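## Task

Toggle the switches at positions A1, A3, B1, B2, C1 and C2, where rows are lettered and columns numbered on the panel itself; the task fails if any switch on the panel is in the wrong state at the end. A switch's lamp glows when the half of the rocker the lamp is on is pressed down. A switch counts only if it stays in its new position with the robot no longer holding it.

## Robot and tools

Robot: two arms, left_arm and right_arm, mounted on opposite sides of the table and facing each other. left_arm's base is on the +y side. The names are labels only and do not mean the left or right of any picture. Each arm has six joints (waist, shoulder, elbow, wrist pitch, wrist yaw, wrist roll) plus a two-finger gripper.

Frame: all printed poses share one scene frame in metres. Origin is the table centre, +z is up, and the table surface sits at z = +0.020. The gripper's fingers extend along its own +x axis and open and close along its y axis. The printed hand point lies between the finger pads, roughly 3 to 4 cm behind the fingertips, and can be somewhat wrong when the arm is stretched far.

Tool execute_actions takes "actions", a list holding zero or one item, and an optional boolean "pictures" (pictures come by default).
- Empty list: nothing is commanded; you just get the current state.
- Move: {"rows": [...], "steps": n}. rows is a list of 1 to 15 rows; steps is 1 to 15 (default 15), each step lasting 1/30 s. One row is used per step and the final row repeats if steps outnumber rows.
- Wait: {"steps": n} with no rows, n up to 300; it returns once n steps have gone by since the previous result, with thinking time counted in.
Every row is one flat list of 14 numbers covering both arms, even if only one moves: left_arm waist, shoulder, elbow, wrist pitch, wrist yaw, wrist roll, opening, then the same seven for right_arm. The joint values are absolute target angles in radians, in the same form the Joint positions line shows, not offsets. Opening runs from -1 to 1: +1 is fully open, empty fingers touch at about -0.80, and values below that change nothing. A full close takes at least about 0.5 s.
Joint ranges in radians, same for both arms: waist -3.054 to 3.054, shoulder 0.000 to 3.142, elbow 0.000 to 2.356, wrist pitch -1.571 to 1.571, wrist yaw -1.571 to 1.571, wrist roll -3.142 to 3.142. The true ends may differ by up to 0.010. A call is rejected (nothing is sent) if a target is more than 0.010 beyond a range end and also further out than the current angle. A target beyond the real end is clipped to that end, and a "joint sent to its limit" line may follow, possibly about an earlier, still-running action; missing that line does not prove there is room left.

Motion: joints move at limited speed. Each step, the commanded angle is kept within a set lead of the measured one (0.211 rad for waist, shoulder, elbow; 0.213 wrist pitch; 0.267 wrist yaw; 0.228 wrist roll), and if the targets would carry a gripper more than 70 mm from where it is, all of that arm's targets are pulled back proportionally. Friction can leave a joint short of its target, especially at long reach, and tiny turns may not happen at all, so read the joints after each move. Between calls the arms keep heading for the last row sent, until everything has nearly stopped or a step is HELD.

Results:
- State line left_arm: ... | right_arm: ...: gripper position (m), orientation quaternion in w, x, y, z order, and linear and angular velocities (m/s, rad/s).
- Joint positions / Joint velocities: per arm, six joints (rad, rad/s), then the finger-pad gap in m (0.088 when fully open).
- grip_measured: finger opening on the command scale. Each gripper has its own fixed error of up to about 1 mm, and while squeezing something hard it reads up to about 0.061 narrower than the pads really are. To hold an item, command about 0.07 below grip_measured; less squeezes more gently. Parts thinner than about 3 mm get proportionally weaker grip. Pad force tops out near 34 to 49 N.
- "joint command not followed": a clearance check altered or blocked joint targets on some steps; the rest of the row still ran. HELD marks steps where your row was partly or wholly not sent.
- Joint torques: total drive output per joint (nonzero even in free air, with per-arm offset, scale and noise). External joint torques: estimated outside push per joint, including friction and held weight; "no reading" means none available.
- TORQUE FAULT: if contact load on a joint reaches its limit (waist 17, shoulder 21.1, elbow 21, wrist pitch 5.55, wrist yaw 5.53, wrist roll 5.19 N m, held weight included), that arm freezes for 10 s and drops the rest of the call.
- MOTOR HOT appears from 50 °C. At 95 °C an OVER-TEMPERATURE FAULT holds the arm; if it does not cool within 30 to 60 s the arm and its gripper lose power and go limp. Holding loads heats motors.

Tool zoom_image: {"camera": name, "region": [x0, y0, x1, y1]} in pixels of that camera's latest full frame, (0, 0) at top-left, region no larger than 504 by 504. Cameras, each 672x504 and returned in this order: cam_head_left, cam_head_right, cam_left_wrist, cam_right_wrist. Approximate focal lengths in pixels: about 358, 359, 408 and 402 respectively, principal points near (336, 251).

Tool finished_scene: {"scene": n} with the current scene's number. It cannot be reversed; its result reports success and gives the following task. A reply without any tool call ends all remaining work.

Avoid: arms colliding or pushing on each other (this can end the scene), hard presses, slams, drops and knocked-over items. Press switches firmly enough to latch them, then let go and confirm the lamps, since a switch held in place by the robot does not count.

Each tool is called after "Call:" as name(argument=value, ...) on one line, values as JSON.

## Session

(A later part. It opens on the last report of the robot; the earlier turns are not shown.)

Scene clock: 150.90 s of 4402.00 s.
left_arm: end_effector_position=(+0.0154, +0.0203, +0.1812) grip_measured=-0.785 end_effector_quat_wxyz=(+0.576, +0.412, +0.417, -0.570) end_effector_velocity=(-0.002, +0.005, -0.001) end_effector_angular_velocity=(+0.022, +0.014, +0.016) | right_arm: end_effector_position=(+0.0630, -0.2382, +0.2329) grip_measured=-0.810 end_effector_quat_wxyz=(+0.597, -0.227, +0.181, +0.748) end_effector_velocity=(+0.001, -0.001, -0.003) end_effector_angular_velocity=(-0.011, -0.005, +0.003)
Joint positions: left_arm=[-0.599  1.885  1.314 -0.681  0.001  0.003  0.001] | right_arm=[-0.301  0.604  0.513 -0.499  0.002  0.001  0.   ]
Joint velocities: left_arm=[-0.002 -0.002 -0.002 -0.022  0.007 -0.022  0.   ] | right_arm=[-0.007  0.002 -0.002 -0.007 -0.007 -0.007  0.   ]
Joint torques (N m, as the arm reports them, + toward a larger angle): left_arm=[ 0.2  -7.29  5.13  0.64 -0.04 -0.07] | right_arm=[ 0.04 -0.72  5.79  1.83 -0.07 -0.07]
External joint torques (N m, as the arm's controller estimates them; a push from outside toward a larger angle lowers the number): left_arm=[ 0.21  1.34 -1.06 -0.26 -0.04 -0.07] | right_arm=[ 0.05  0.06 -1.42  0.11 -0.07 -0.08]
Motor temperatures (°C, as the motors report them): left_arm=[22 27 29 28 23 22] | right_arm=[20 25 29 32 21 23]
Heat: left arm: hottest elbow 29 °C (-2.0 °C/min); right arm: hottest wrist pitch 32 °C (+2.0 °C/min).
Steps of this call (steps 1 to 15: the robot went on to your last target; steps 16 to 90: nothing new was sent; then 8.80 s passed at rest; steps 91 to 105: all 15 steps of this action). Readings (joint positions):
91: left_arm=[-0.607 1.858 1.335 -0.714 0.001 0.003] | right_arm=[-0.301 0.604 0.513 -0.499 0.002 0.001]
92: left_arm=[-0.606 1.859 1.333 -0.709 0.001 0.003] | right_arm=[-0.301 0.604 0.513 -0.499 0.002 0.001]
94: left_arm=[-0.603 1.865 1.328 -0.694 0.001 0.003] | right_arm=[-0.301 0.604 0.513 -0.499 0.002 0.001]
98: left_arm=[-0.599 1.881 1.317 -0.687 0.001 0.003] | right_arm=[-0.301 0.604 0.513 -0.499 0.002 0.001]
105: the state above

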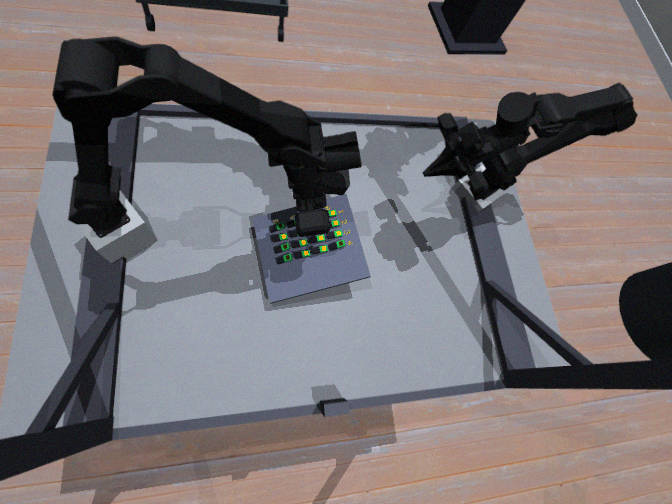

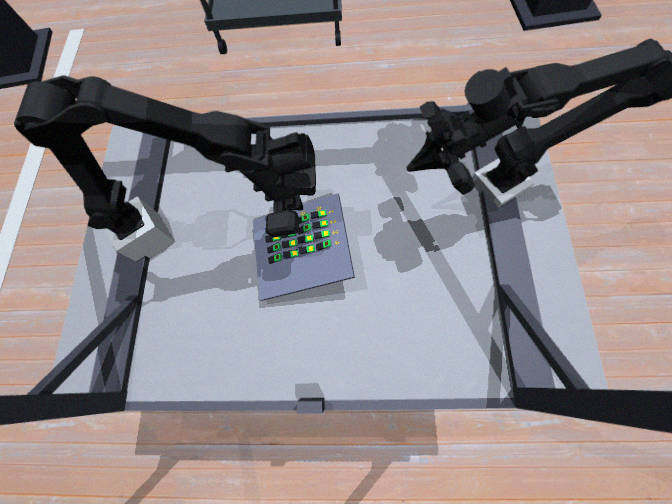

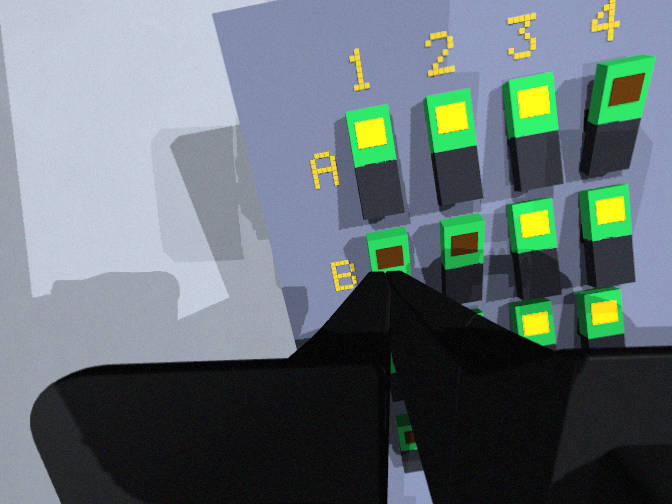

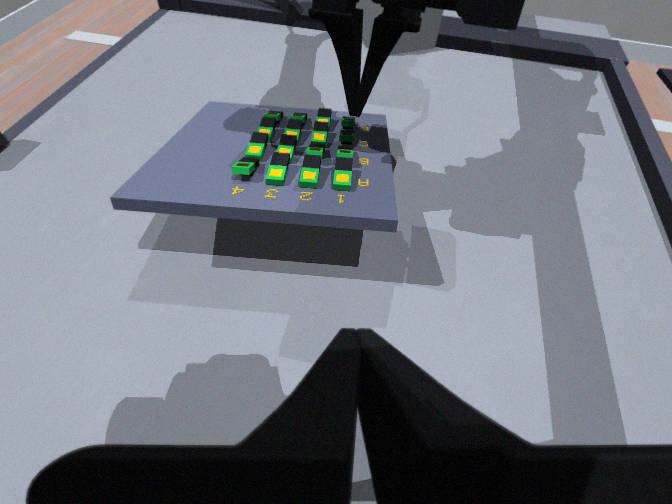

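Call:
execute_actions(actions=[{"rows":[[-0.61,1.91,1.30,-0.665,0,0,-1,-0.3,0.6,0.5,-0.5,0,0,-1],[-0.61,1.925,1.297,-0.65,0,0,-1,-0.3,0.6,0.5,-0.5,0,0,-1],[-0.61,1.939,1.296,-0.633,0,0,-1,-0.3,0.6,0.5,-0.5,0,0,-1]],"steps":15}])

Call:
zoom_image(camera="cam_right_wrist", region=[230, 70, 410, 200])

Scene clock: 169.40 s of 4402.00 s.
left_arm: end_effector_position=(+0.0120, +0.0149, +0.1662) grip_measured=-0.785 end_effector_quat_wxyz=(+0.573, +0.414, +0.416, -0.572) end_effector_velocity=(-0.004, -0.001, +0.001) end_effector_angular_velocity=(-0.007, +0.014, +0.011) | right_arm: end_effector_position=(+0.0630, -0.2382, +0.2329) grip_measured=-0.810 end_effector_quat_wxyz=(+0.597, -0.227, +0.181, +0.748) end_effector_velocity=(-0.000, -0.001, -0.002) end_effector_angular_velocity=(-0.007, -0.004, +0.008)
Joint positions: left_arm=[-0.607  1.925  1.305 -0.635  0.001  0.003  0.001] | right_arm=[-0.301  0.604  0.513 -0.499  0.002  0.001  0.   ]
Joint velocities: left_arm=[-0.007 -0.002 -0.002  0.007  0.007 -0.022 -0.   ] | right_arm=[-0.002 -0.002 -0.002 -0.007 -0.007 -0.007  0.   ]
Joint torques (N m, as the arm reports them, + toward a larger angle): left_arm=[-0.35 -7.46  5.17  0.65 -0.07 -0.06] | right_arm=[ 0.04 -0.72  5.79  1.83 -0.07 -0.06]
External joint torques (N m, as the arm's controller estimates them; a push from outside toward a larger angle lowers the number): left_arm=[-0.31  1.39 -0.98 -0.27 -0.06 -0.07] | right_arm=[ 0.05  0.08 -1.43  0.11 -0.07 -0.07]
Motor temperatures (°C, as the motors report them): left_arm=[22 28 28 27 23 22] | right_arm=[20 24 29 33 21 23]
Heat: left arm: hottest shoulder 28 °C (-4.0 °C/min); right arm: hottest wrist pitch 33 °C (+3.0 °C/min).
Steps of this call (steps 1 to 15: the robot went on to your last target; steps 16 to 90: nothing new was sent; then 15.00 s passed at rest; steps 91 to 105: all 15 steps of this action). Readings (joint positions):
91: left_arm=[-0.599 1.886 1.313 -0.680 0.001 0.003] | right_arm=[-0.301 0.604 0.513 -0.499 0.002 0.001]
92: left_arm=[-0.600 1.888 1.312 -0.675 0.001 0.003] | right_arm=[-0.301 0.604 0.513 -0.499 0.002 0.001]
94: left_arm=[-0.603 1.899 1.312 -0.654 0.001 0.003] | right_arm=[-0.301 0.604 0.513 -0.499 0.002 0.001]
98: left_arm=[-0.607 1.920 1.307 -0.641 0.001 0.003] | right_arm=[-0.301 0.604 0.513 -0.499 0.002 0.001]
105: the state above

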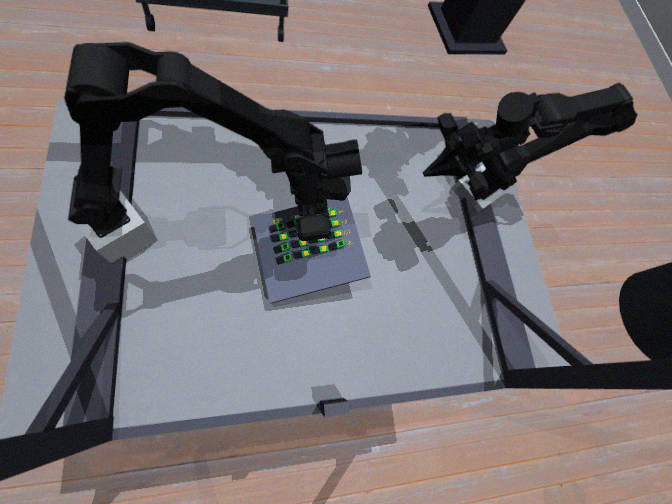

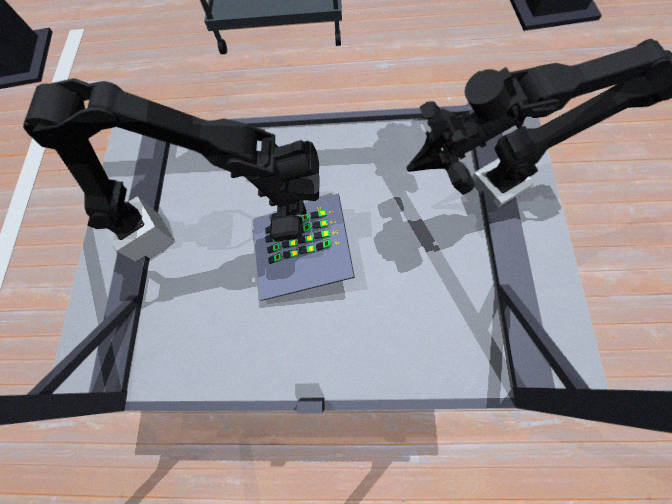

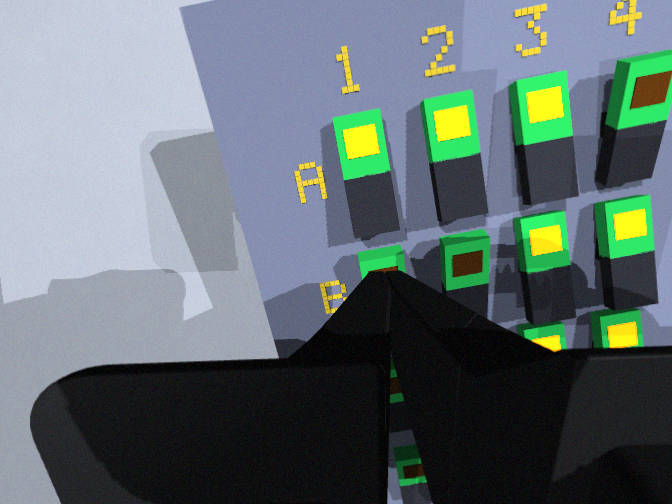

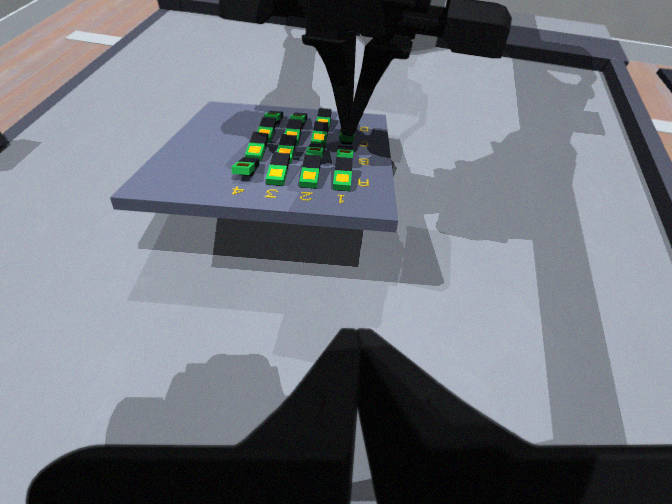

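Region (230, 70, 410, 200) of cam_right_wrist's 672x504 image, scaled by 2.800, with more detail than that image has.

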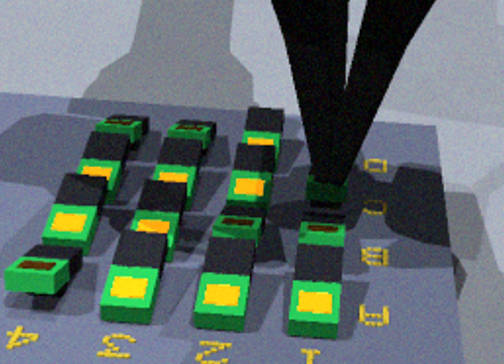

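Call:
execute_actions(actions=[{"rows":[[-0.61,1.948,1.288,-0.618,0,0,-1,-0.3,0.6,0.5,-0.5,0,0,-1],[-0.61,1.958,1.28,-0.60,0,0,-1,-0.3,0.6,0.5,-0.5,0,0,-1],[-0.61,1.967,1.271,-0.583,0,0,-1,-0.3,0.6,0.5,-0.5,0,0,-1]],"steps":15}])

Call:
zoom_image(camera="cam_right_wrist", region=[230, 70, 410, 200])

Scene clock: 181.70 s of 4402.00 s.
left_arm: end_effector_position=(+0.0120, +0.0138, +0.1512) grip_measured=-0.785 end_effector_quat_wxyz=(+0.573, +0.415, +0.416, -0.571) end_effector_velocity=(+0.000, +0.004, +0.000) end_effector_angular_velocity=(+0.017, -0.005, +0.007) | right_arm: end_effector_position=(+0.0630, -0.2382, +0.2329) grip_measured=-0.810 end_effector_quat_wxyz=(+0.597, -0.227, +0.181, +0.748) end_effector_velocity=(+0.000, -0.003, -0.005) end_effector_angular_velocity=(-0.018, -0.019, +0.016)
Joint positions: left_arm=[-0.607  1.953  1.28  -0.585  0.001  0.003  0.001] | right_arm=[-0.301  0.604  0.513 -0.499  0.002  0.001  0.   ]
Joint velocities: left_arm=[-0.002 -0.002  0.002 -0.022 -0.007 -0.007 -0.   ] | right_arm=[-0.002 -0.002 -0.002 -0.022 -0.007 -0.022  0.   ]
Joint torques (N m, as the arm reports them, + toward a larger angle): left_arm=[-0.35 -7.56  4.93  0.64 -0.06 -0.07] | right_arm=[ 0.06 -0.72  5.78  1.83 -0.07 -0.06]
External joint torques (N m, as the arm's controller estimates them; a push from outside toward a larger angle lowers the number): left_arm=[-0.37  1.38 -1.06 -0.25 -0.04 -0.07] | right_arm=[ 0.06  0.07 -1.41  0.12 -0.07 -0.07]
Motor temperatures (°C, as the motors report them): left_arm=[22 29 28 27 23 22] | right_arm=[20 24 29 33 21 23]
Heat: left arm: hottest shoulder 29 °C (-2.0 °C/min); right arm: hottest wrist pitch 33 °C (+3.0 °C/min).
Steps of this call (steps 1 to 15: the robot went on to your last target; steps 16 to 90: nothing new was sent; then 8.80 s passed at rest; steps 91 to 105: all 15 steps of this action). Readings (joint positions):
91: left_arm=[-0.607 1.925 1.304 -0.633 0.001 0.003] | right_arm=[-0.301 0.604 0.513 -0.499 0.002 0.001]
92: left_arm=[-0.607 1.927 1.302 -0.627 0.001 0.003] | right_arm=[-0.301 0.604 0.513 -0.499 0.002 0.001]
94: left_arm=[-0.607 1.933 1.296 -0.605 0.001 0.003] | right_arm=[-0.301 0.604 0.513 -0.499 0.002 0.001]
98: left_arm=[-0.607 1.949 1.284 -0.592 0.001 0.003] | right_arm=[-0.301 0.604 0.513 -0.499 0.002 0.001]
105: the state above

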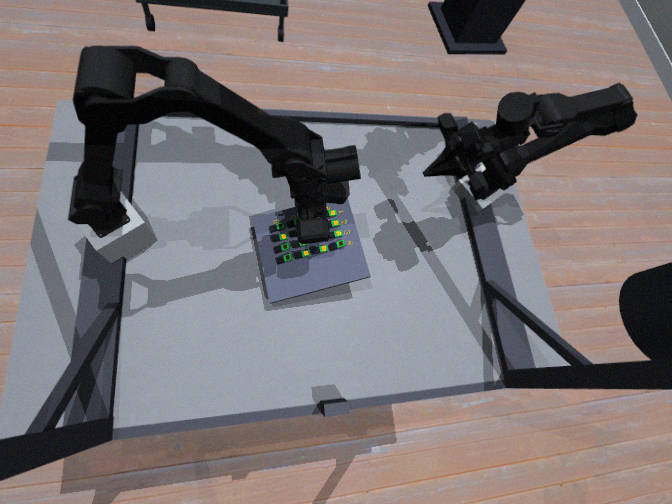

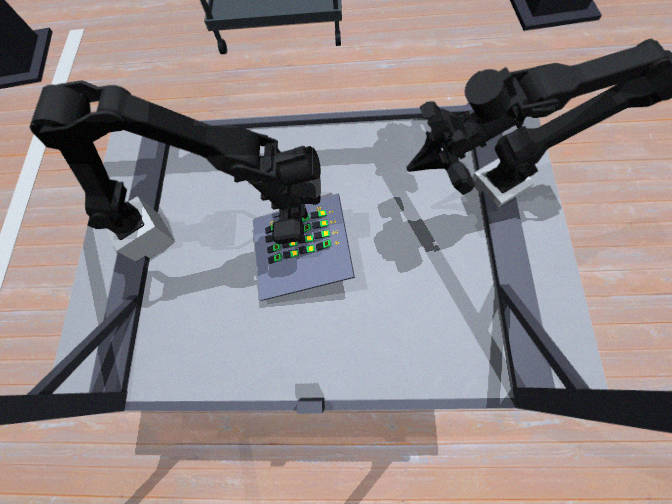

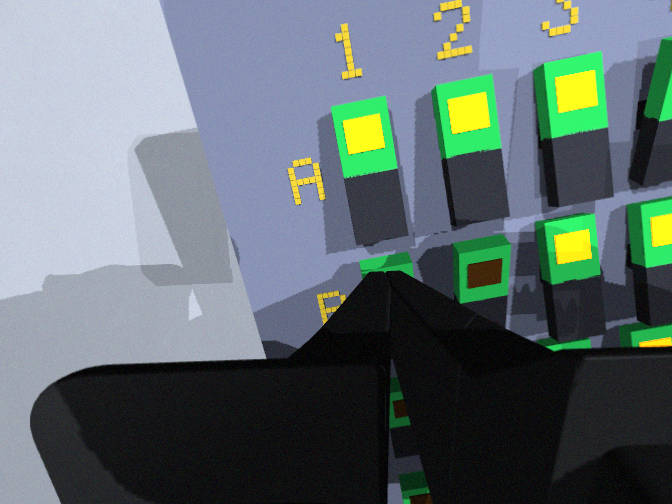

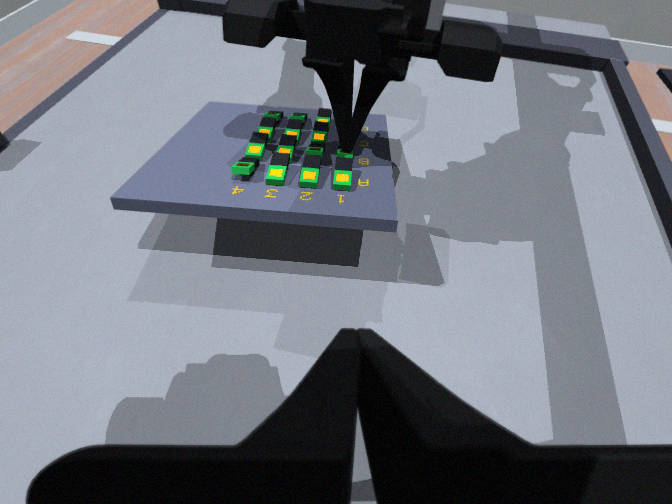

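Region (230, 70, 410, 200) of cam_right_wrist's 672x504 image, scaled by 2.800, with more detail than that image has.

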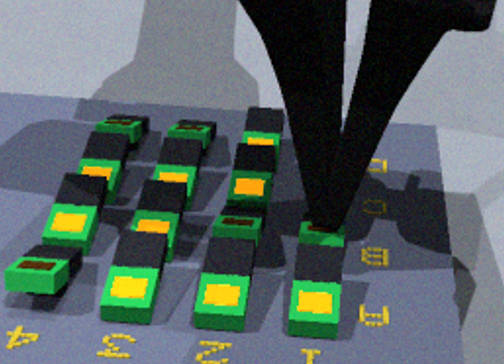

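Call:
execute_actions(actions=[{"rows":[[-0.61,1.972,1.264,-0.57,0,0,-1,-0.3,0.6,0.5,-0.5,0,0,-1],[-0.61,1.976,1.259,-0.563,0,0,-1,-0.3,0.6,0.5,-0.5,0,0,-1],[-0.61,1.982,1.253,-0.555,0,0,-1,-0.3,0.6,0.5,-0.5,0,0,-1]],"steps":15}])

Call:
zoom_image(camera="cam_right_wrist", region=[230, 70, 410, 200])

Scene clock: 192.33 s of 4402.00 s.
left_arm: end_effector_position=(+0.0120, +0.0128, +0.1478) grip_measured=-0.785 end_effector_quat_wxyz=(+0.574, +0.413, +0.414, -0.573) end_effector_velocity=(+0.000, +0.001, -0.001) end_effector_angular_velocity=(-0.002, -0.000, +0.021) | right_arm: end_effector_position=(+0.0630, -0.2382, +0.2329) grip_measured=-0.810 end_effector_quat_wxyz=(+0.597, -0.227, +0.181, +0.748) end_effector_velocity=(-0.003, +0.001, +0.004) end_effector_angular_velocity=(+0.025, +0.012, +0.020)
Joint positions: left_arm=[-0.607  1.957  1.268 -0.56   0.001  0.003  0.001] | right_arm=[-0.301  0.604  0.513 -0.499  0.002  0.001  0.   ]
Joint velocities: left_arm=[-0.002 -0.002 -0.007  0.007 -0.007 -0.022 -0.   ] | right_arm=[-0.002 -0.007 -0.002  0.022 -0.022 -0.007  0.   ]
Joint torques (N m, as the arm reports them, + toward a larger angle): left_arm=[-0.34 -6.37  4.1   0.89 -0.03 -0.08] | right_arm=[ 0.04 -0.72  5.79  1.83 -0.07 -0.07]
External joint torques (N m, as the arm's controller estimates them; a push from outside toward a larger angle lowers the number): left_arm=[-0.33  2.66 -1.97 -0.05 -0.03 -0.09] | right_arm=[ 0.03  0.13 -1.46  0.11 -0.06 -0.08]
Motor temperatures (°C, as the motors report them): left_arm=[22 29 28 26 23 22] | right_arm=[20 24 29 34 21 23]
Heat: left arm: hottest shoulder 29 °C (-1.0 °C/min); right arm: hottest wrist pitch 34 °C (+4.0 °C/min).
Steps of this call (steps 1 to 15: the robot went on to your last target; steps 16 to 90: nothing new was sent; then 7.13 s passed at rest; steps 91 to 105: all 15 steps of this action). Readings (joint positions):
91: left_arm=[-0.607 1.953 1.280 -0.583 0.001 0.003] | right_arm=[-0.301 0.604 0.513 -0.499 0.002 0.001]
92: left_arm=[-0.607 1.953 1.278 -0.578 0.001 0.003] | right_arm=[-0.301 0.604 0.513 -0.499 0.002 0.001]
94: left_arm=[-0.607 1.956 1.273 -0.567 0.001 0.003] | right_arm=[-0.301 0.604 0.513 -0.499 0.002 0.001]
98: left_arm=[-0.607 1.957 1.269 -0.562 0.001 0.003] | right_arm=[-0.301 0.604 0.513 -0.499 0.002 0.001]
105: the state above

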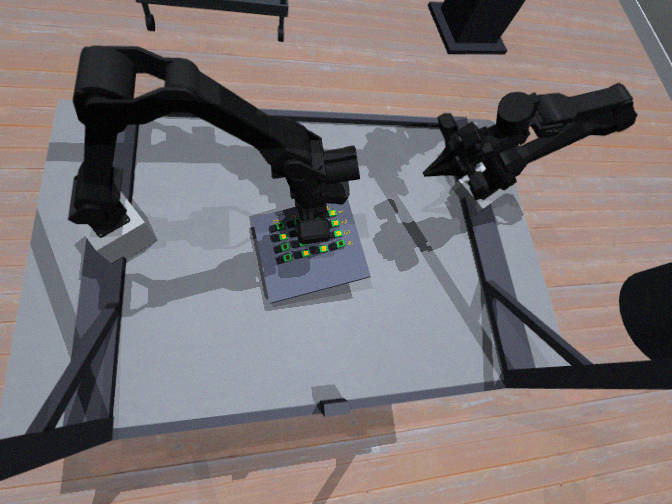

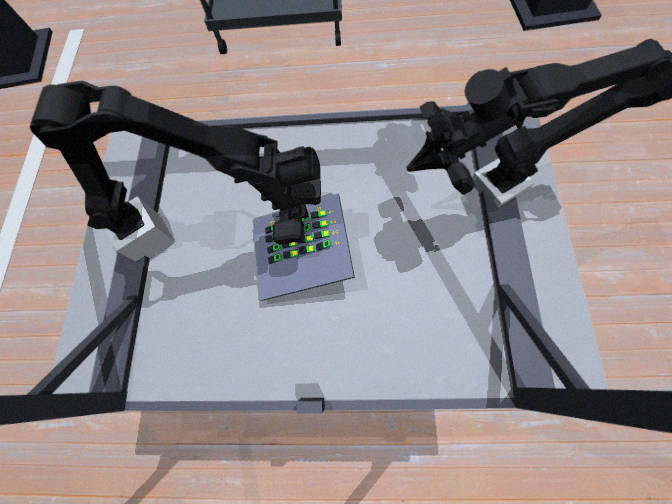

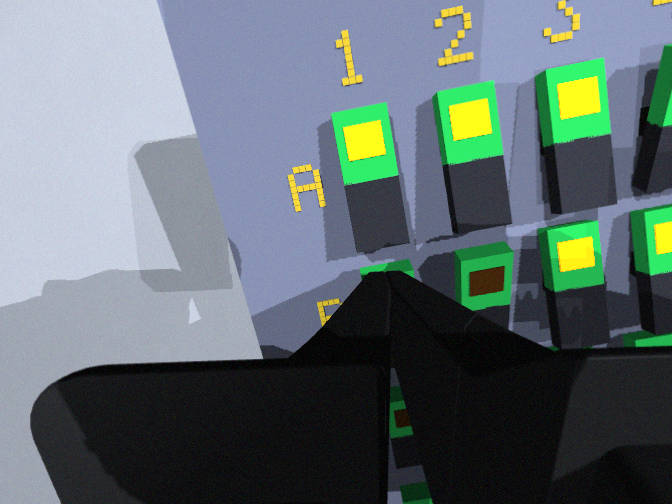

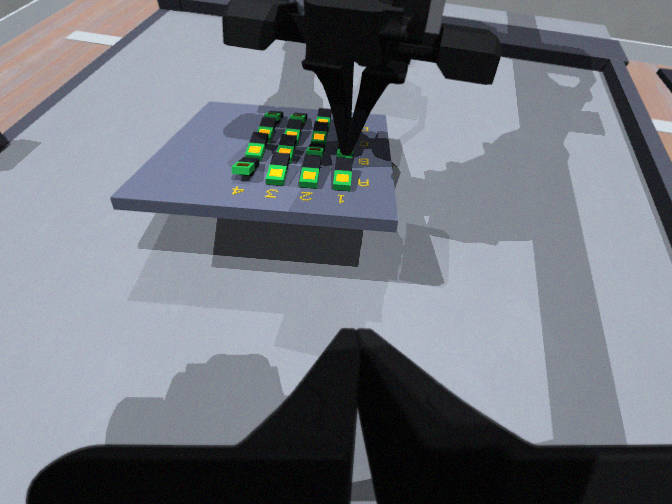

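Region (230, 70, 410, 200) of cam_right_wrist's 672x504 image, scaled by 2.800, with more detail than that image has.

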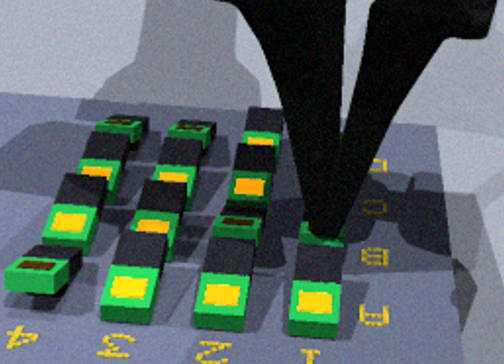

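Call:
execute_actions(actions=[{"rows":[[-0.61,1.99,1.245,-0.551,0,0,-1,-0.3,0.6,0.5,-0.5,0,0,-1],[-0.61,1.99,1.245,-0.551,0,0,-1,-0.3,0.6,0.5,-0.5,0,0,-1],[-0.61,1.99,1.245,-0.551,0,0,-1,-0.3,0.6,0.5,-0.5,0,0,-1],[-0.61,2.0,1.235,-0.545,0,0,-1,-0.3,0.6,0.5,-0.5,0,0,-1]],"steps":15}])

Call:
zoom_image(camera="cam_right_wrist", region=[230, 70, 410, 200])

Scene clock: 202.37 s of 4402.00 s.
left_arm: end_effector_position=(+0.0119, +0.0135, +0.1413) grip_measured=-0.785 end_effector_quat_wxyz=(+0.573, +0.414, +0.415, -0.572) end_effector_velocity=(+0.002, +0.001, -0.001) end_effector_angular_velocity=(+0.007, -0.000, +0.026) | right_arm: end_effector_position=(+0.0630, -0.2382, +0.2329) grip_measured=-0.810 end_effector_quat_wxyz=(+0.597, -0.227, +0.181, +0.748) end_effector_velocity=(+0.003, +0.001, +0.001) end_effector_angular_velocity=(+0.009, -0.008, -0.009)
Joint positions: left_arm=[-0.608  1.968  1.256 -0.541  0.001  0.003  0.001] | right_arm=[-0.301  0.604  0.513 -0.499  0.002  0.001  0.   ]
Joint velocities: left_arm=[ 0.002  0.002  0.002 -0.007 -0.007 -0.022  0.   ] | right_arm=[-0.007 -0.002 -0.002  0.007  0.007 -0.007  0.   ]
Joint torques (N m, as the arm reports them, + toward a larger angle): left_arm=[-0.31 -5.61  3.25  0.38 -0.03 -0.07] | right_arm=[ 0.05 -0.72  5.78  1.83 -0.07 -0.07]
External joint torques (N m, as the arm's controller estimates them; a push from outside toward a larger angle lowers the number): left_arm=[-0.36  3.26 -2.59 -0.5  -0.02 -0.08] | right_arm=[ 0.08  0.06 -1.44  0.11 -0.08 -0.08]
Motor temperatures (°C, as the motors report them): left_arm=[22 29 27 27 23 22] | right_arm=[20 24 29 34 21 23]
Heat: left arm: hottest shoulder 29 °C (-1.0 °C/min); right arm: hottest wrist pitch 34 °C (+3.0 °C/min).
Steps of this call (steps 1 to 15: the robot went on to your last target; steps 16 to 90: nothing new was sent; then 6.53 s passed at rest; steps 91 to 105: all 15 steps of this action). Readings (joint positions):
91: left_arm=[-0.607 1.957 1.267 -0.559 0.001 0.003] | right_arm=[-0.301 0.604 0.513 -0.499 0.002 0.001]
92: left_arm=[-0.607 1.957 1.265 -0.557 0.001 0.003] | right_arm=[-0.301 0.604 0.513 -0.499 0.002 0.001]
94: left_arm=[-0.607 1.958 1.263 -0.553 0.001 0.003] | right_arm=[-0.301 0.604 0.513 -0.499 0.002 0.001]
98: left_arm=[-0.608 1.967 1.258 -0.543 0.001 0.003] | right_arm=[-0.301 0.604 0.513 -0.499 0.002 0.001]
105: the state above

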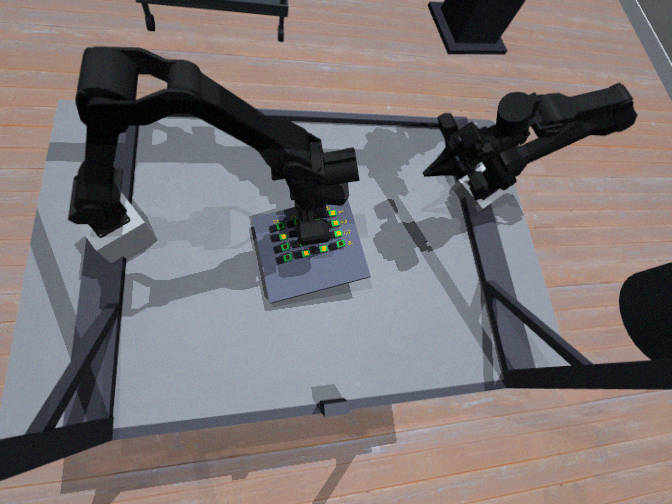

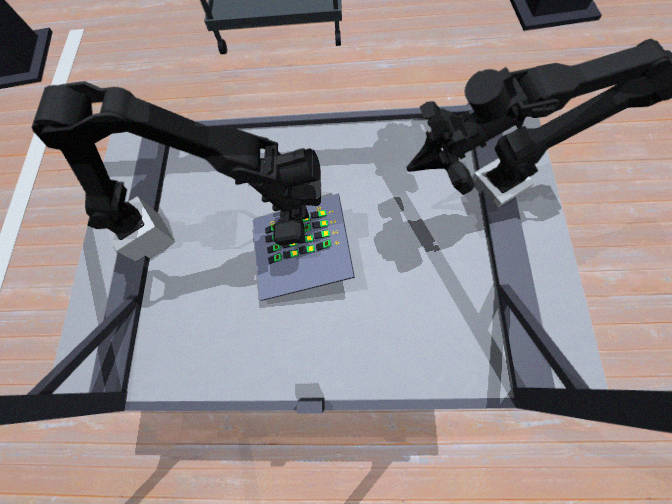

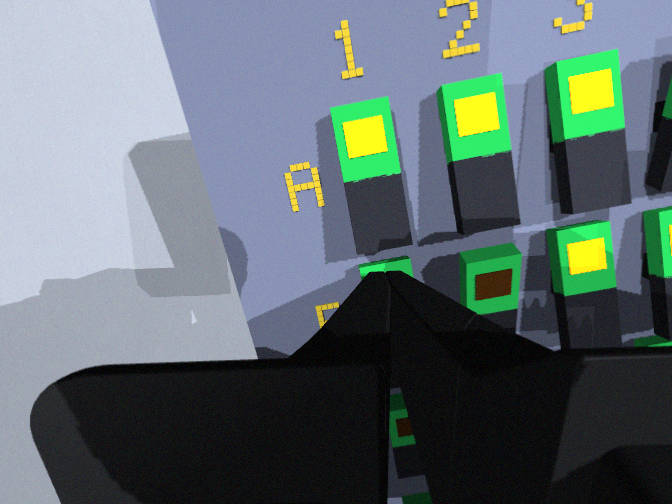

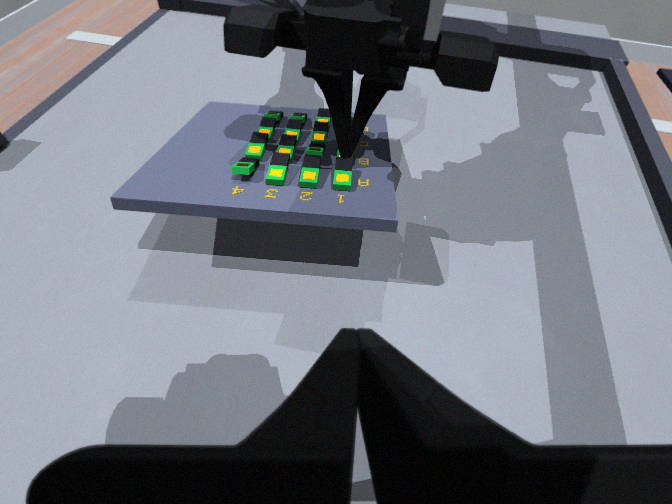

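Region (230, 70, 410, 200) of cam_right_wrist's 672x504 image, scaled by 2.800, with more detail than that image has.

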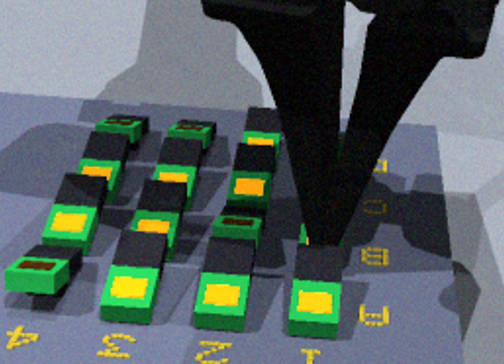

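Call:
execute_actions(actions=[{"rows":[[-0.61,1.95,1.28,-0.58,0,0,-1,-0.3,0.6,0.5,-0.5,0,0,-1],[-0.61,1.93,1.30,-0.61,0,0,-1,-0.3,0.6,0.5,-0.5,0,0,-1],[-0.61,1.915,1.315,-0.635,0,0,-1,-0.3,0.6,0.5,-0.5,0,0,-1]],"steps":9}], pictures=false)

Call:
execute_actions(actions=[{"rows":[[-0.669,1.93,1.325,-0.63,0,0,-1,-0.3,0.6,0.5,-0.5,0,0,-1],[-0.669,1.93,1.325,-0.63,0,0,-1,-0.3,0.6,0.5,-0.5,0,0,-1],[-0.669,1.93,1.325,-0.63,0,0,-1,-0.3,0.6,0.5,-0.5,0,0,-1],[-0.669,1.93,1.325,-0.63,0,0,-1,-0.3,0.6,0.5,-0.5,0,0,-1],[-0.669,1.963,1.322,-0.617,0,0,-1,-0.3,0.6,0.5,-0.5,0,0,-1]],"steps":15}])

Scene clock: 229.40 s of 4402.00 s.
left_arm: end_effector_position=(+0.0119, +0.0130, +0.1653) grip_measured=-0.785 end_effector_quat_wxyz=(+0.574, +0.413, +0.414, -0.573) end_effector_velocity=(+0.000, -0.028, +0.088) end_effector_angular_velocity=(-0.193, -0.001, +0.021) | right_arm: end_effector_position=(+0.0630, -0.2382, +0.2329) grip_measured=-0.810 end_effector_quat_wxyz=(+0.597, -0.227, +0.181, +0.748) end_effector_velocity=(+0.000, -0.003, -0.005) end_effector_angular_velocity=(-0.018, -0.019, +0.016)
Joint positions: left_arm=[-0.608  1.929  1.304 -0.624  0.001  0.003  0.001] | right_arm=[-0.301  0.604  0.513 -0.499  0.002  0.001  0.   ]
Joint velocities: left_arm=[-0.002 -0.149  0.11  -0.066 -0.007 -0.022  0.   ] | right_arm=[-0.002 -0.002 -0.002 -0.022 -0.007 -0.022  0.   ]
Joint torques (N m, as the arm reports them, + toward a larger angle): left_arm=[-0.36 -9.22  6.46  0.31 -0.04 -0.06] | right_arm=[ 0.07 -0.71  5.79  1.83 -0.07 -0.07]
External joint torques (N m, as the arm's controller estimates them; a push from outside toward a larger angle lowers the number): left_arm=[-0.33 -0.9   0.73 -0.53 -0.03 -0.06] | right_arm=[ 0.08  0.09 -1.43  0.11 -0.07 -0.07]
Motor temperatures (°C, as the motors report them): left_arm=[22 29 26 25 23 22] | right_arm=[20 24 29 35 21 23]
Heat: left arm: hottest shoulder 29 °C (+1.0 °C/min); right arm: hottest wrist pitch 35 °C (+2.0 °C/min).
Steps of this call (steps 1 to 15: the robot went on to your last target; steps 16 to 90: nothing new was sent; then 23.73 s passed at rest; steps 91 to 99: all 9 steps of this action). Readings (joint positions):
91: left_arm=[-0.608 1.966 1.259 -0.544 0.001 0.003] | right_arm=[-0.301 0.604 0.513 -0.499 0.002 0.001]
92: left_arm=[-0.608 1.963 1.266 -0.556 0.001 0.003] | right_arm=[-0.301 0.604 0.513 -0.499 0.002 0.001]
94: left_arm=[-0.608 1.957 1.280 -0.598 0.001 0.003] | right_arm=[-0.301 0.604 0.513 -0.499 0.002 0.001]
98: left_arm=[-0.608 1.934 1.300 -0.622 0.001 0.003] | right_arm=[-0.301 0.604 0.513 -0.499 0.002 0.001]
99: the state above

Scene clock: 229.90 s of 4402.00 s.
left_arm: end_effector_position=(-0.0139, +0.0095, +0.1627) grip_measured=-0.785 end_effector_quat_wxyz=(+0.557, +0.425, +0.400, -0.590) end_effector_velocity=(-0.002, +0.004, -0.002) end_effector_angular_velocity=(+0.012, +0.004, -0.012) | right_arm: end_effector_position=(+0.0630, -0.2382, +0.2329) grip_measured=-0.810 end_effector_quat_wxyz=(+0.597, -0.227, +0.181, +0.748) end_effector_velocity=(-0.002, -0.002, -0.002) end_effector_angular_velocity=(-0.011, +0.016, +0.012)
Joint positions: left_arm=[-0.67   1.947  1.318 -0.619 -0.001  0.002  0.001] | right_arm=[-0.301  0.604  0.513 -0.499  0.002  0.001  0.   ]
Joint velocities: left_arm=[-0.002 -0.002 -0.007 -0.007  0.007  0.007 -0.   ] | right_arm=[-0.002 -0.002 -0.002 -0.007 -0.022  0.007  0.   ]
Joint torques (N m, as the arm reports them, + toward a larger angle): left_arm=[-0.04 -7.41  6.78  0.7  -0.01 -0.07] | right_arm=[ 0.03 -0.72  5.77  1.83 -0.07 -0.07]
External joint torques (N m, as the arm's controller estimates them; a push from outside toward a larger angle lowers the number): left_arm=[-0.02  1.45  0.78 -0.17 -0.01 -0.07] | right_arm=[ 0.02  0.08 -1.46  0.11 -0.06 -0.08]
Motor temperatures (°C, as the motors report them): left_arm=[22 29 26 25 23 22] | right_arm=[20 24 29 35 21 23]
Heat: left arm: hottest shoulder 29 °C (+1.0 °C/min); right arm: hottest wrist pitch 35 °C (+2.0 °C/min).
Steps of this call (steps 1 to 15: all 15 steps of this action). Readings (joint positions):
1: left_arm=[-0.610 1.926 1.309 -0.626 0.000 0.002] | right_arm=[-0.301 0.604 0.513 -0.499 0.002 0.001]
2: left_arm=[-0.618 1.925 1.313 -0.627 -0.001 0.002] | right_arm=[-0.301 0.604 0.513 -0.499 0.002 0.001]
4: left_arm=[-0.643 1.925 1.318 -0.627 -0.001 0.002] | right_arm=[-0.301 0.604 0.513 -0.499 0.002 0.001]
8: left_arm=[-0.669 1.935 1.318 -0.622 -0.001 0.002] | right_arm=[-0.301 0.604 0.513 -0.499 0.002 0.001]
15: the state above

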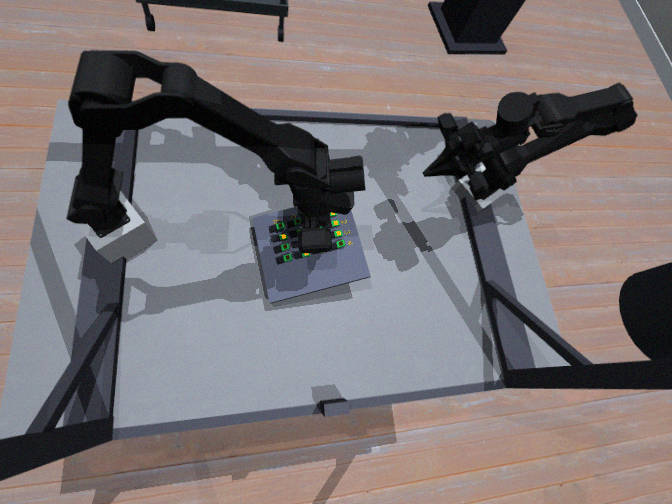

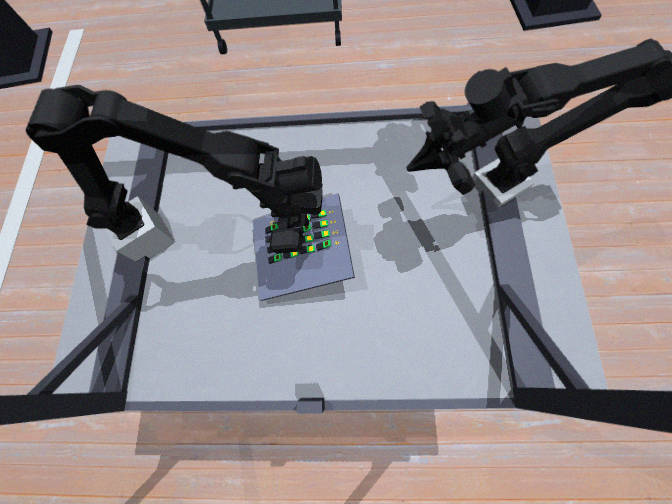

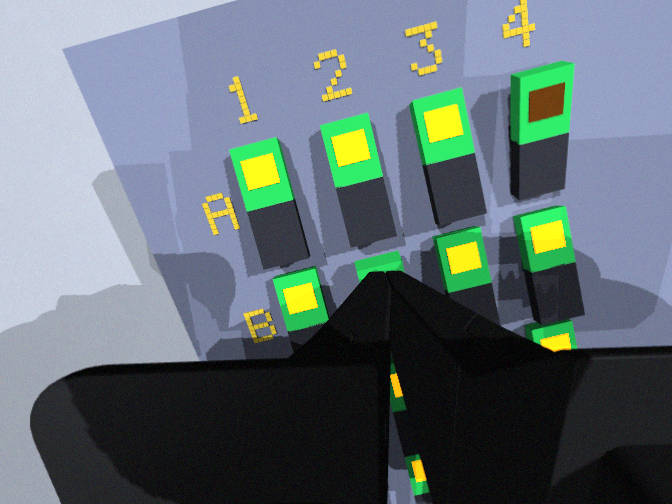

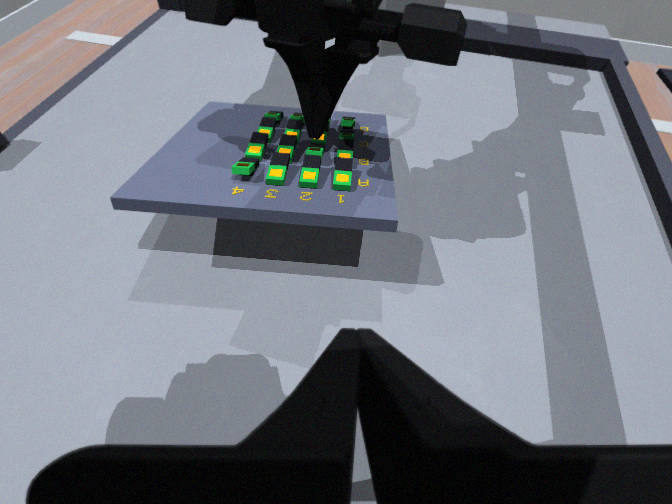

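Call:
execute_actions(actions=[{"rows":[[-0.669,1.97,1.31,-0.607,0,0,-1,-0.3,0.6,0.5,-0.5,0,0,-1],[-0.669,1.976,1.303,-0.60,0,0,-1,-0.3,0.6,0.5,-0.5,0,0,-1],[-0.669,1.982,1.296,-0.592,0,0,-1,-0.3,0.6,0.5,-0.5,0,0,-1],[-0.669,1.988,1.289,-0.584,0,0,-1,-0.3,0.6,0.5,-0.5,0,0,-1],[-0.669,1.994,1.282,-0.576,0,0,-1,-0.3,0.6,0.5,-0.5,0,0,-1],[-0.669,2.0,1.275,-0.568,0,0,-1,-0.3,0.6,0.5,-0.5,0,0,-1],[-0.669,2.006,1.268,-0.56,0,0,-1,-0.3,0.6,0.5,-0.5,0,0,-1],[-0.669,2.012,1.262,-0.553,0,0,-1,-0.3,0.6,0.5,-0.5,0,0,-1],[-0.669,2.016,1.258,-0.548,0,0,-1,-0.3,0.6,0.5,-0.5,0,0,-1]],"steps":15}], pictures=false)

Call:
execute_actions(actions=[{"steps":10}], pictures=false)

Call:
execute_actions(actions=[{"rows":[[-0.669,1.96,1.30,-0.59,0,0,-1,-0.3,0.6,0.5,-0.5,0,0,-1],[-0.669,1.94,1.32,-0.62,0,0,-1,-0.3,0.6,0.5,-0.5,0,0,-1],[-0.669,1.93,1.33,-0.635,0,0,-1,-0.3,0.6,0.5,-0.5,0,0,-1]],"steps":12}])

Scene clock: 246.80 s of 4402.00 s.
left_arm: end_effector_position=(-0.0139, +0.0094, +0.1418) grip_measured=-0.785 end_effector_quat_wxyz=(+0.556, +0.427, +0.402, -0.589) end_effector_velocity=(-0.002, +0.006, -0.007) end_effector_angular_velocity=(+0.008, +0.004, -0.012) | right_arm: end_effector_position=(+0.0630, -0.2382, +0.2329) grip_measured=-0.810 end_effector_quat_wxyz=(+0.597, -0.227, +0.181, +0.748) end_effector_velocity=(-0.003, -0.002, -0.002) end_effector_angular_velocity=(-0.010, +0.012, +0.027)
Joint positions: left_arm=[-0.67   1.983  1.281 -0.55  -0.001  0.002  0.001] | right_arm=[-0.301  0.604  0.513 -0.499  0.002  0.001  0.   ]
Joint velocities: left_arm=[-0.002 -0.002 -0.032  0.022  0.007  0.007 -0.001] | right_arm=[-0.007 -0.002 -0.002 -0.007 -0.037 -0.007  0.   ]
Joint torques (N m, as the arm reports them, + toward a larger angle): left_arm=[ 0.05 -5.68  3.53  0.54  0.02 -0.06] | right_arm=[ 0.03 -0.72  5.78  1.83 -0.07 -0.07]
External joint torques (N m, as the arm's controller estimates them; a push from outside toward a larger angle lowers the number): left_arm=[ 0.01  3.29 -2.41 -0.34  0.03 -0.06] | right_arm=[ 0.02  0.08 -1.44  0.11 -0.06 -0.08]
Motor temperatures (°C, as the motors report them): left_arm=[22 30 28 26 23 22] | right_arm=[20 24 29 35 21 23]
Heat: left arm: hottest shoulder 30 °C (+1.0 °C/min); right arm: hottest wrist pitch 35 °C (+2.0 °C/min).
Steps of this call (steps 1 to 15: the robot went on to your last target; steps 16 to 90: nothing new was sent; then 13.40 s passed at rest; steps 91 to 105: all 15 steps of this action). Readings (joint positions):
91: left_arm=[-0.670 1.947 1.318 -0.618 -0.001 0.002] | right_arm=[-0.301 0.604 0.513 -0.499 0.002 0.001]
92: left_arm=[-0.670 1.949 1.318 -0.614 -0.001 0.002] | right_arm=[-0.301 0.604 0.513 -0.499 0.002 0.001]
94: left_arm=[-0.670 1.954 1.316 -0.602 -0.001 0.002] | right_arm=[-0.301 0.604 0.513 -0.499 0.002 0.001]
98: left_arm=[-0.670 1.974 1.294 -0.574 -0.001 0.002] | right_arm=[-0.301 0.604 0.513 -0.499 0.002 0.001]
105: the state above

Scene clock: 247.13 s of 4402.00 s.
left_arm: end_effector_position=(-0.0139, +0.0094, +0.1415) grip_measured=-0.785 end_effector_quat_wxyz=(+0.556, +0.427, +0.401, -0.590) end_effector_velocity=(+0.000, +0.001, +0.001) end_effector_angular_velocity=(+0.002, -0.009, -0.007) | right_arm: end_effector_position=(+0.0630, -0.2382, +0.2329) grip_measured=-0.810 end_effector_quat_wxyz=(+0.597, -0.227, +0.181, +0.748) end_effector_velocity=(+0.002, -0.001, -0.002) end_effector_angular_velocity=(-0.005, -0.012, -0.004)
Joint positions: left_arm=[-0.67   1.983  1.279 -0.548 -0.001  0.002  0.001] | right_arm=[-0.301  0.604  0.513 -0.499  0.002  0.001  0.   ]
Joint velocities: left_arm=[-0.002 -0.002  0.002 -0.007 -0.007  0.007 -0.   ] | right_arm=[-0.002 -0.002 -0.002 -0.007  0.007 -0.007  0.   ]
Joint torques (N m, as the arm reports them, + toward a larger angle): left_arm=[ 0.04 -5.54  3.41  0.56  0.   -0.05] | right_arm=[ 0.03 -0.7   5.78  1.84 -0.07 -0.07]
External joint torques (N m, as the arm's controller estimates them; a push from outside toward a larger angle lowers the number): left_arm=[ 0.03  3.53 -2.57 -0.36  0.02 -0.06] | right_arm=[ 0.02  0.1  -1.44  0.12 -0.06 -0.07]
Motor temperatures (°C, as the motors report them): left_arm=[22 30 28 26 23 22] | right_arm=[20 24 29 35 21 23]
Heat: left arm: hottest shoulder 30 °C (+1.0 °C/min); right arm: hottest wrist pitch 35 °C (+2.0 °C/min).
Steps of this call (steps 1 to 10: the robot went on to your last target). Readings (joint positions):
1: left_arm=[-0.670 1.983 1.280 -0.549 -0.001 0.002] | right_arm=[-0.301 0.604 0.513 -0.499 0.002 0.001]
2: left_arm=[-0.670 1.983 1.280 -0.548 -0.001 0.002] | right_arm=[-0.301 0.604 0.513 -0.499 0.002 0.001]
4: left_arm=[-0.670 1.983 1.279 -0.548 -0.001 0.002] | right_arm=[-0.301 0.604 0.513 -0.499 0.002 0.001]
8: left_arm=[-0.670 1.983 1.279 -0.548 -0.001 0.002] | right_arm=[-0.301 0.604 0.513 -0.499 0.002 0.001]
10: the state above

Scene clock: 247.53 s of 4402.00 s.
left_arm: end_effector_position=(-0.0140, +0.0086, +0.1686) grip_measured=-0.785 end_effector_quat_wxyz=(+0.559, +0.423, +0.398, -0.592) end_effector_velocity=(+0.000, +0.003, +0.008) end_effector_angular_velocity=(+0.007, -0.005, +0.007) | right_arm: end_effector_position=(+0.0630, -0.2382, +0.2329) grip_measured=-0.810 end_effector_quat_wxyz=(+0.597, -0.227, +0.181, +0.748) end_effector_velocity=(-0.000, -0.001, -0.002) end_effector_angular_velocity=(-0.009, +0.008, -0.000)
Joint positions: left_arm=[-0.67   1.936  1.326 -0.628 -0.001  0.002  0.001] | right_arm=[-0.301  0.604  0.513 -0.499  0.002  0.001  0.   ]
Joint velocities: left_arm=[-0.002 -0.017  0.012 -0.037 -0.007 -0.007 -0.   ] | right_arm=[-0.002 -0.002 -0.002 -0.007 -0.007  0.007  0.   ]
Joint torques (N m, as the arm reports them, + toward a larger angle): left_arm=[ 0.05 -9.43  6.64  0.32  0.01 -0.07] | right_arm=[ 0.04 -0.72  5.78  1.83 -0.06 -0.06]
External joint torques (N m, as the arm's controller estimates them; a push from outside toward a larger angle lowers the number): left_arm=[ 0.01 -0.99  0.85 -0.53  0.02 -0.07] | right_arm=[ 0.05  0.09 -1.47  0.1  -0.06 -0.07]
Motor temperatures (°C, as the motors report them): left_arm=[22 30 28 26 23 22] | right_arm=[20 24 29 35 21 23]
Heat: left arm: hottest shoulder 30 °C (+1.0 °C/min); right arm: hottest wrist pitch 35 °C (+2.0 °C/min).
Steps of this call (steps 1 to 12: all 12 steps of this action). Readings (joint positions):
1: left_arm=[-0.670 1.981 1.281 -0.550 -0.001 0.002] | right_arm=[-0.301 0.604 0.513 -0.499 0.002 0.001]
2: left_arm=[-0.670 1.977 1.288 -0.562 -0.001 0.002] | right_arm=[-0.301 0.604 0.513 -0.499 0.002 0.001]
4: left_arm=[-0.670 1.971 1.298 -0.601 -0.001 0.002] | right_arm=[-0.301 0.604 0.513 -0.499 0.002 0.001]
8: left_arm=[-0.670 1.948 1.316 -0.622 -0.001 0.002] | right_arm=[-0.301 0.604 0.513 -0.499 0.002 0.001]
12: the state above

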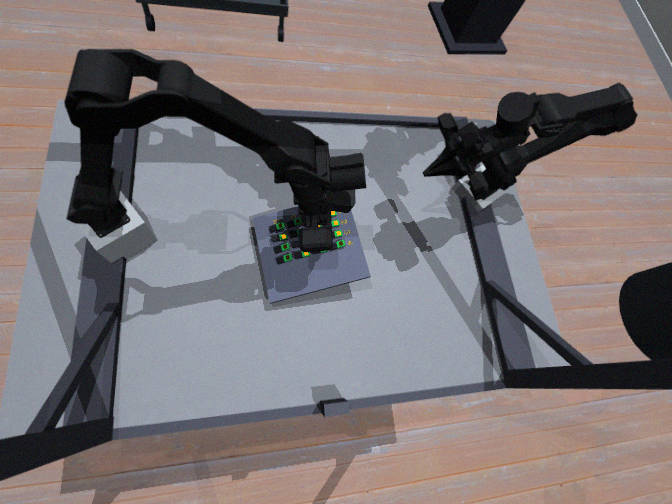

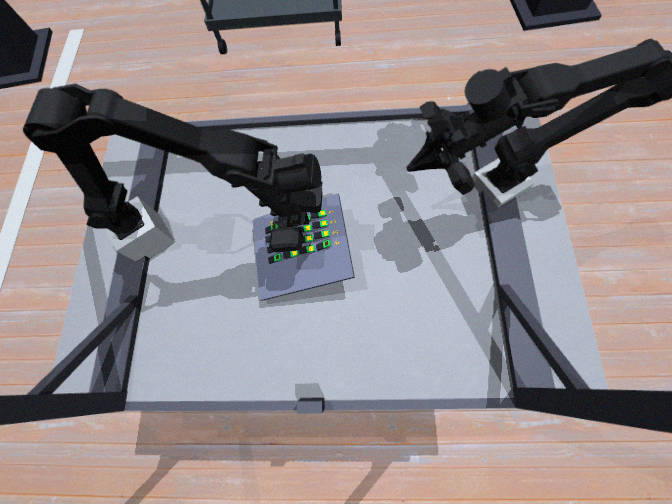

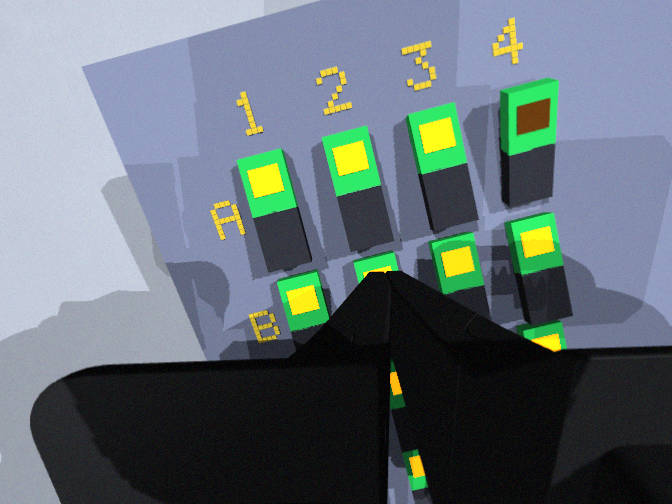

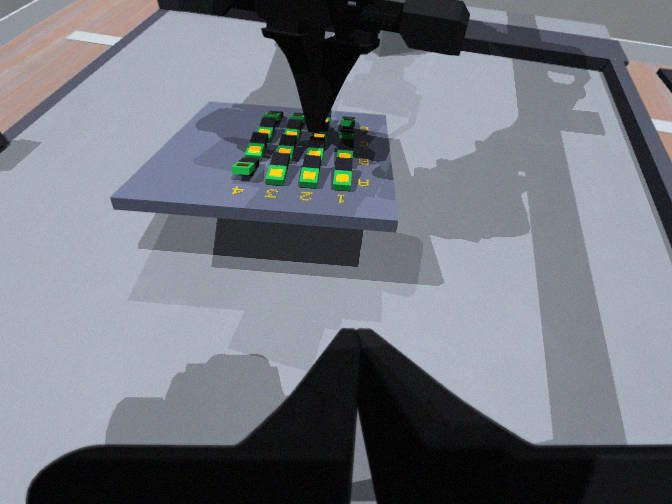

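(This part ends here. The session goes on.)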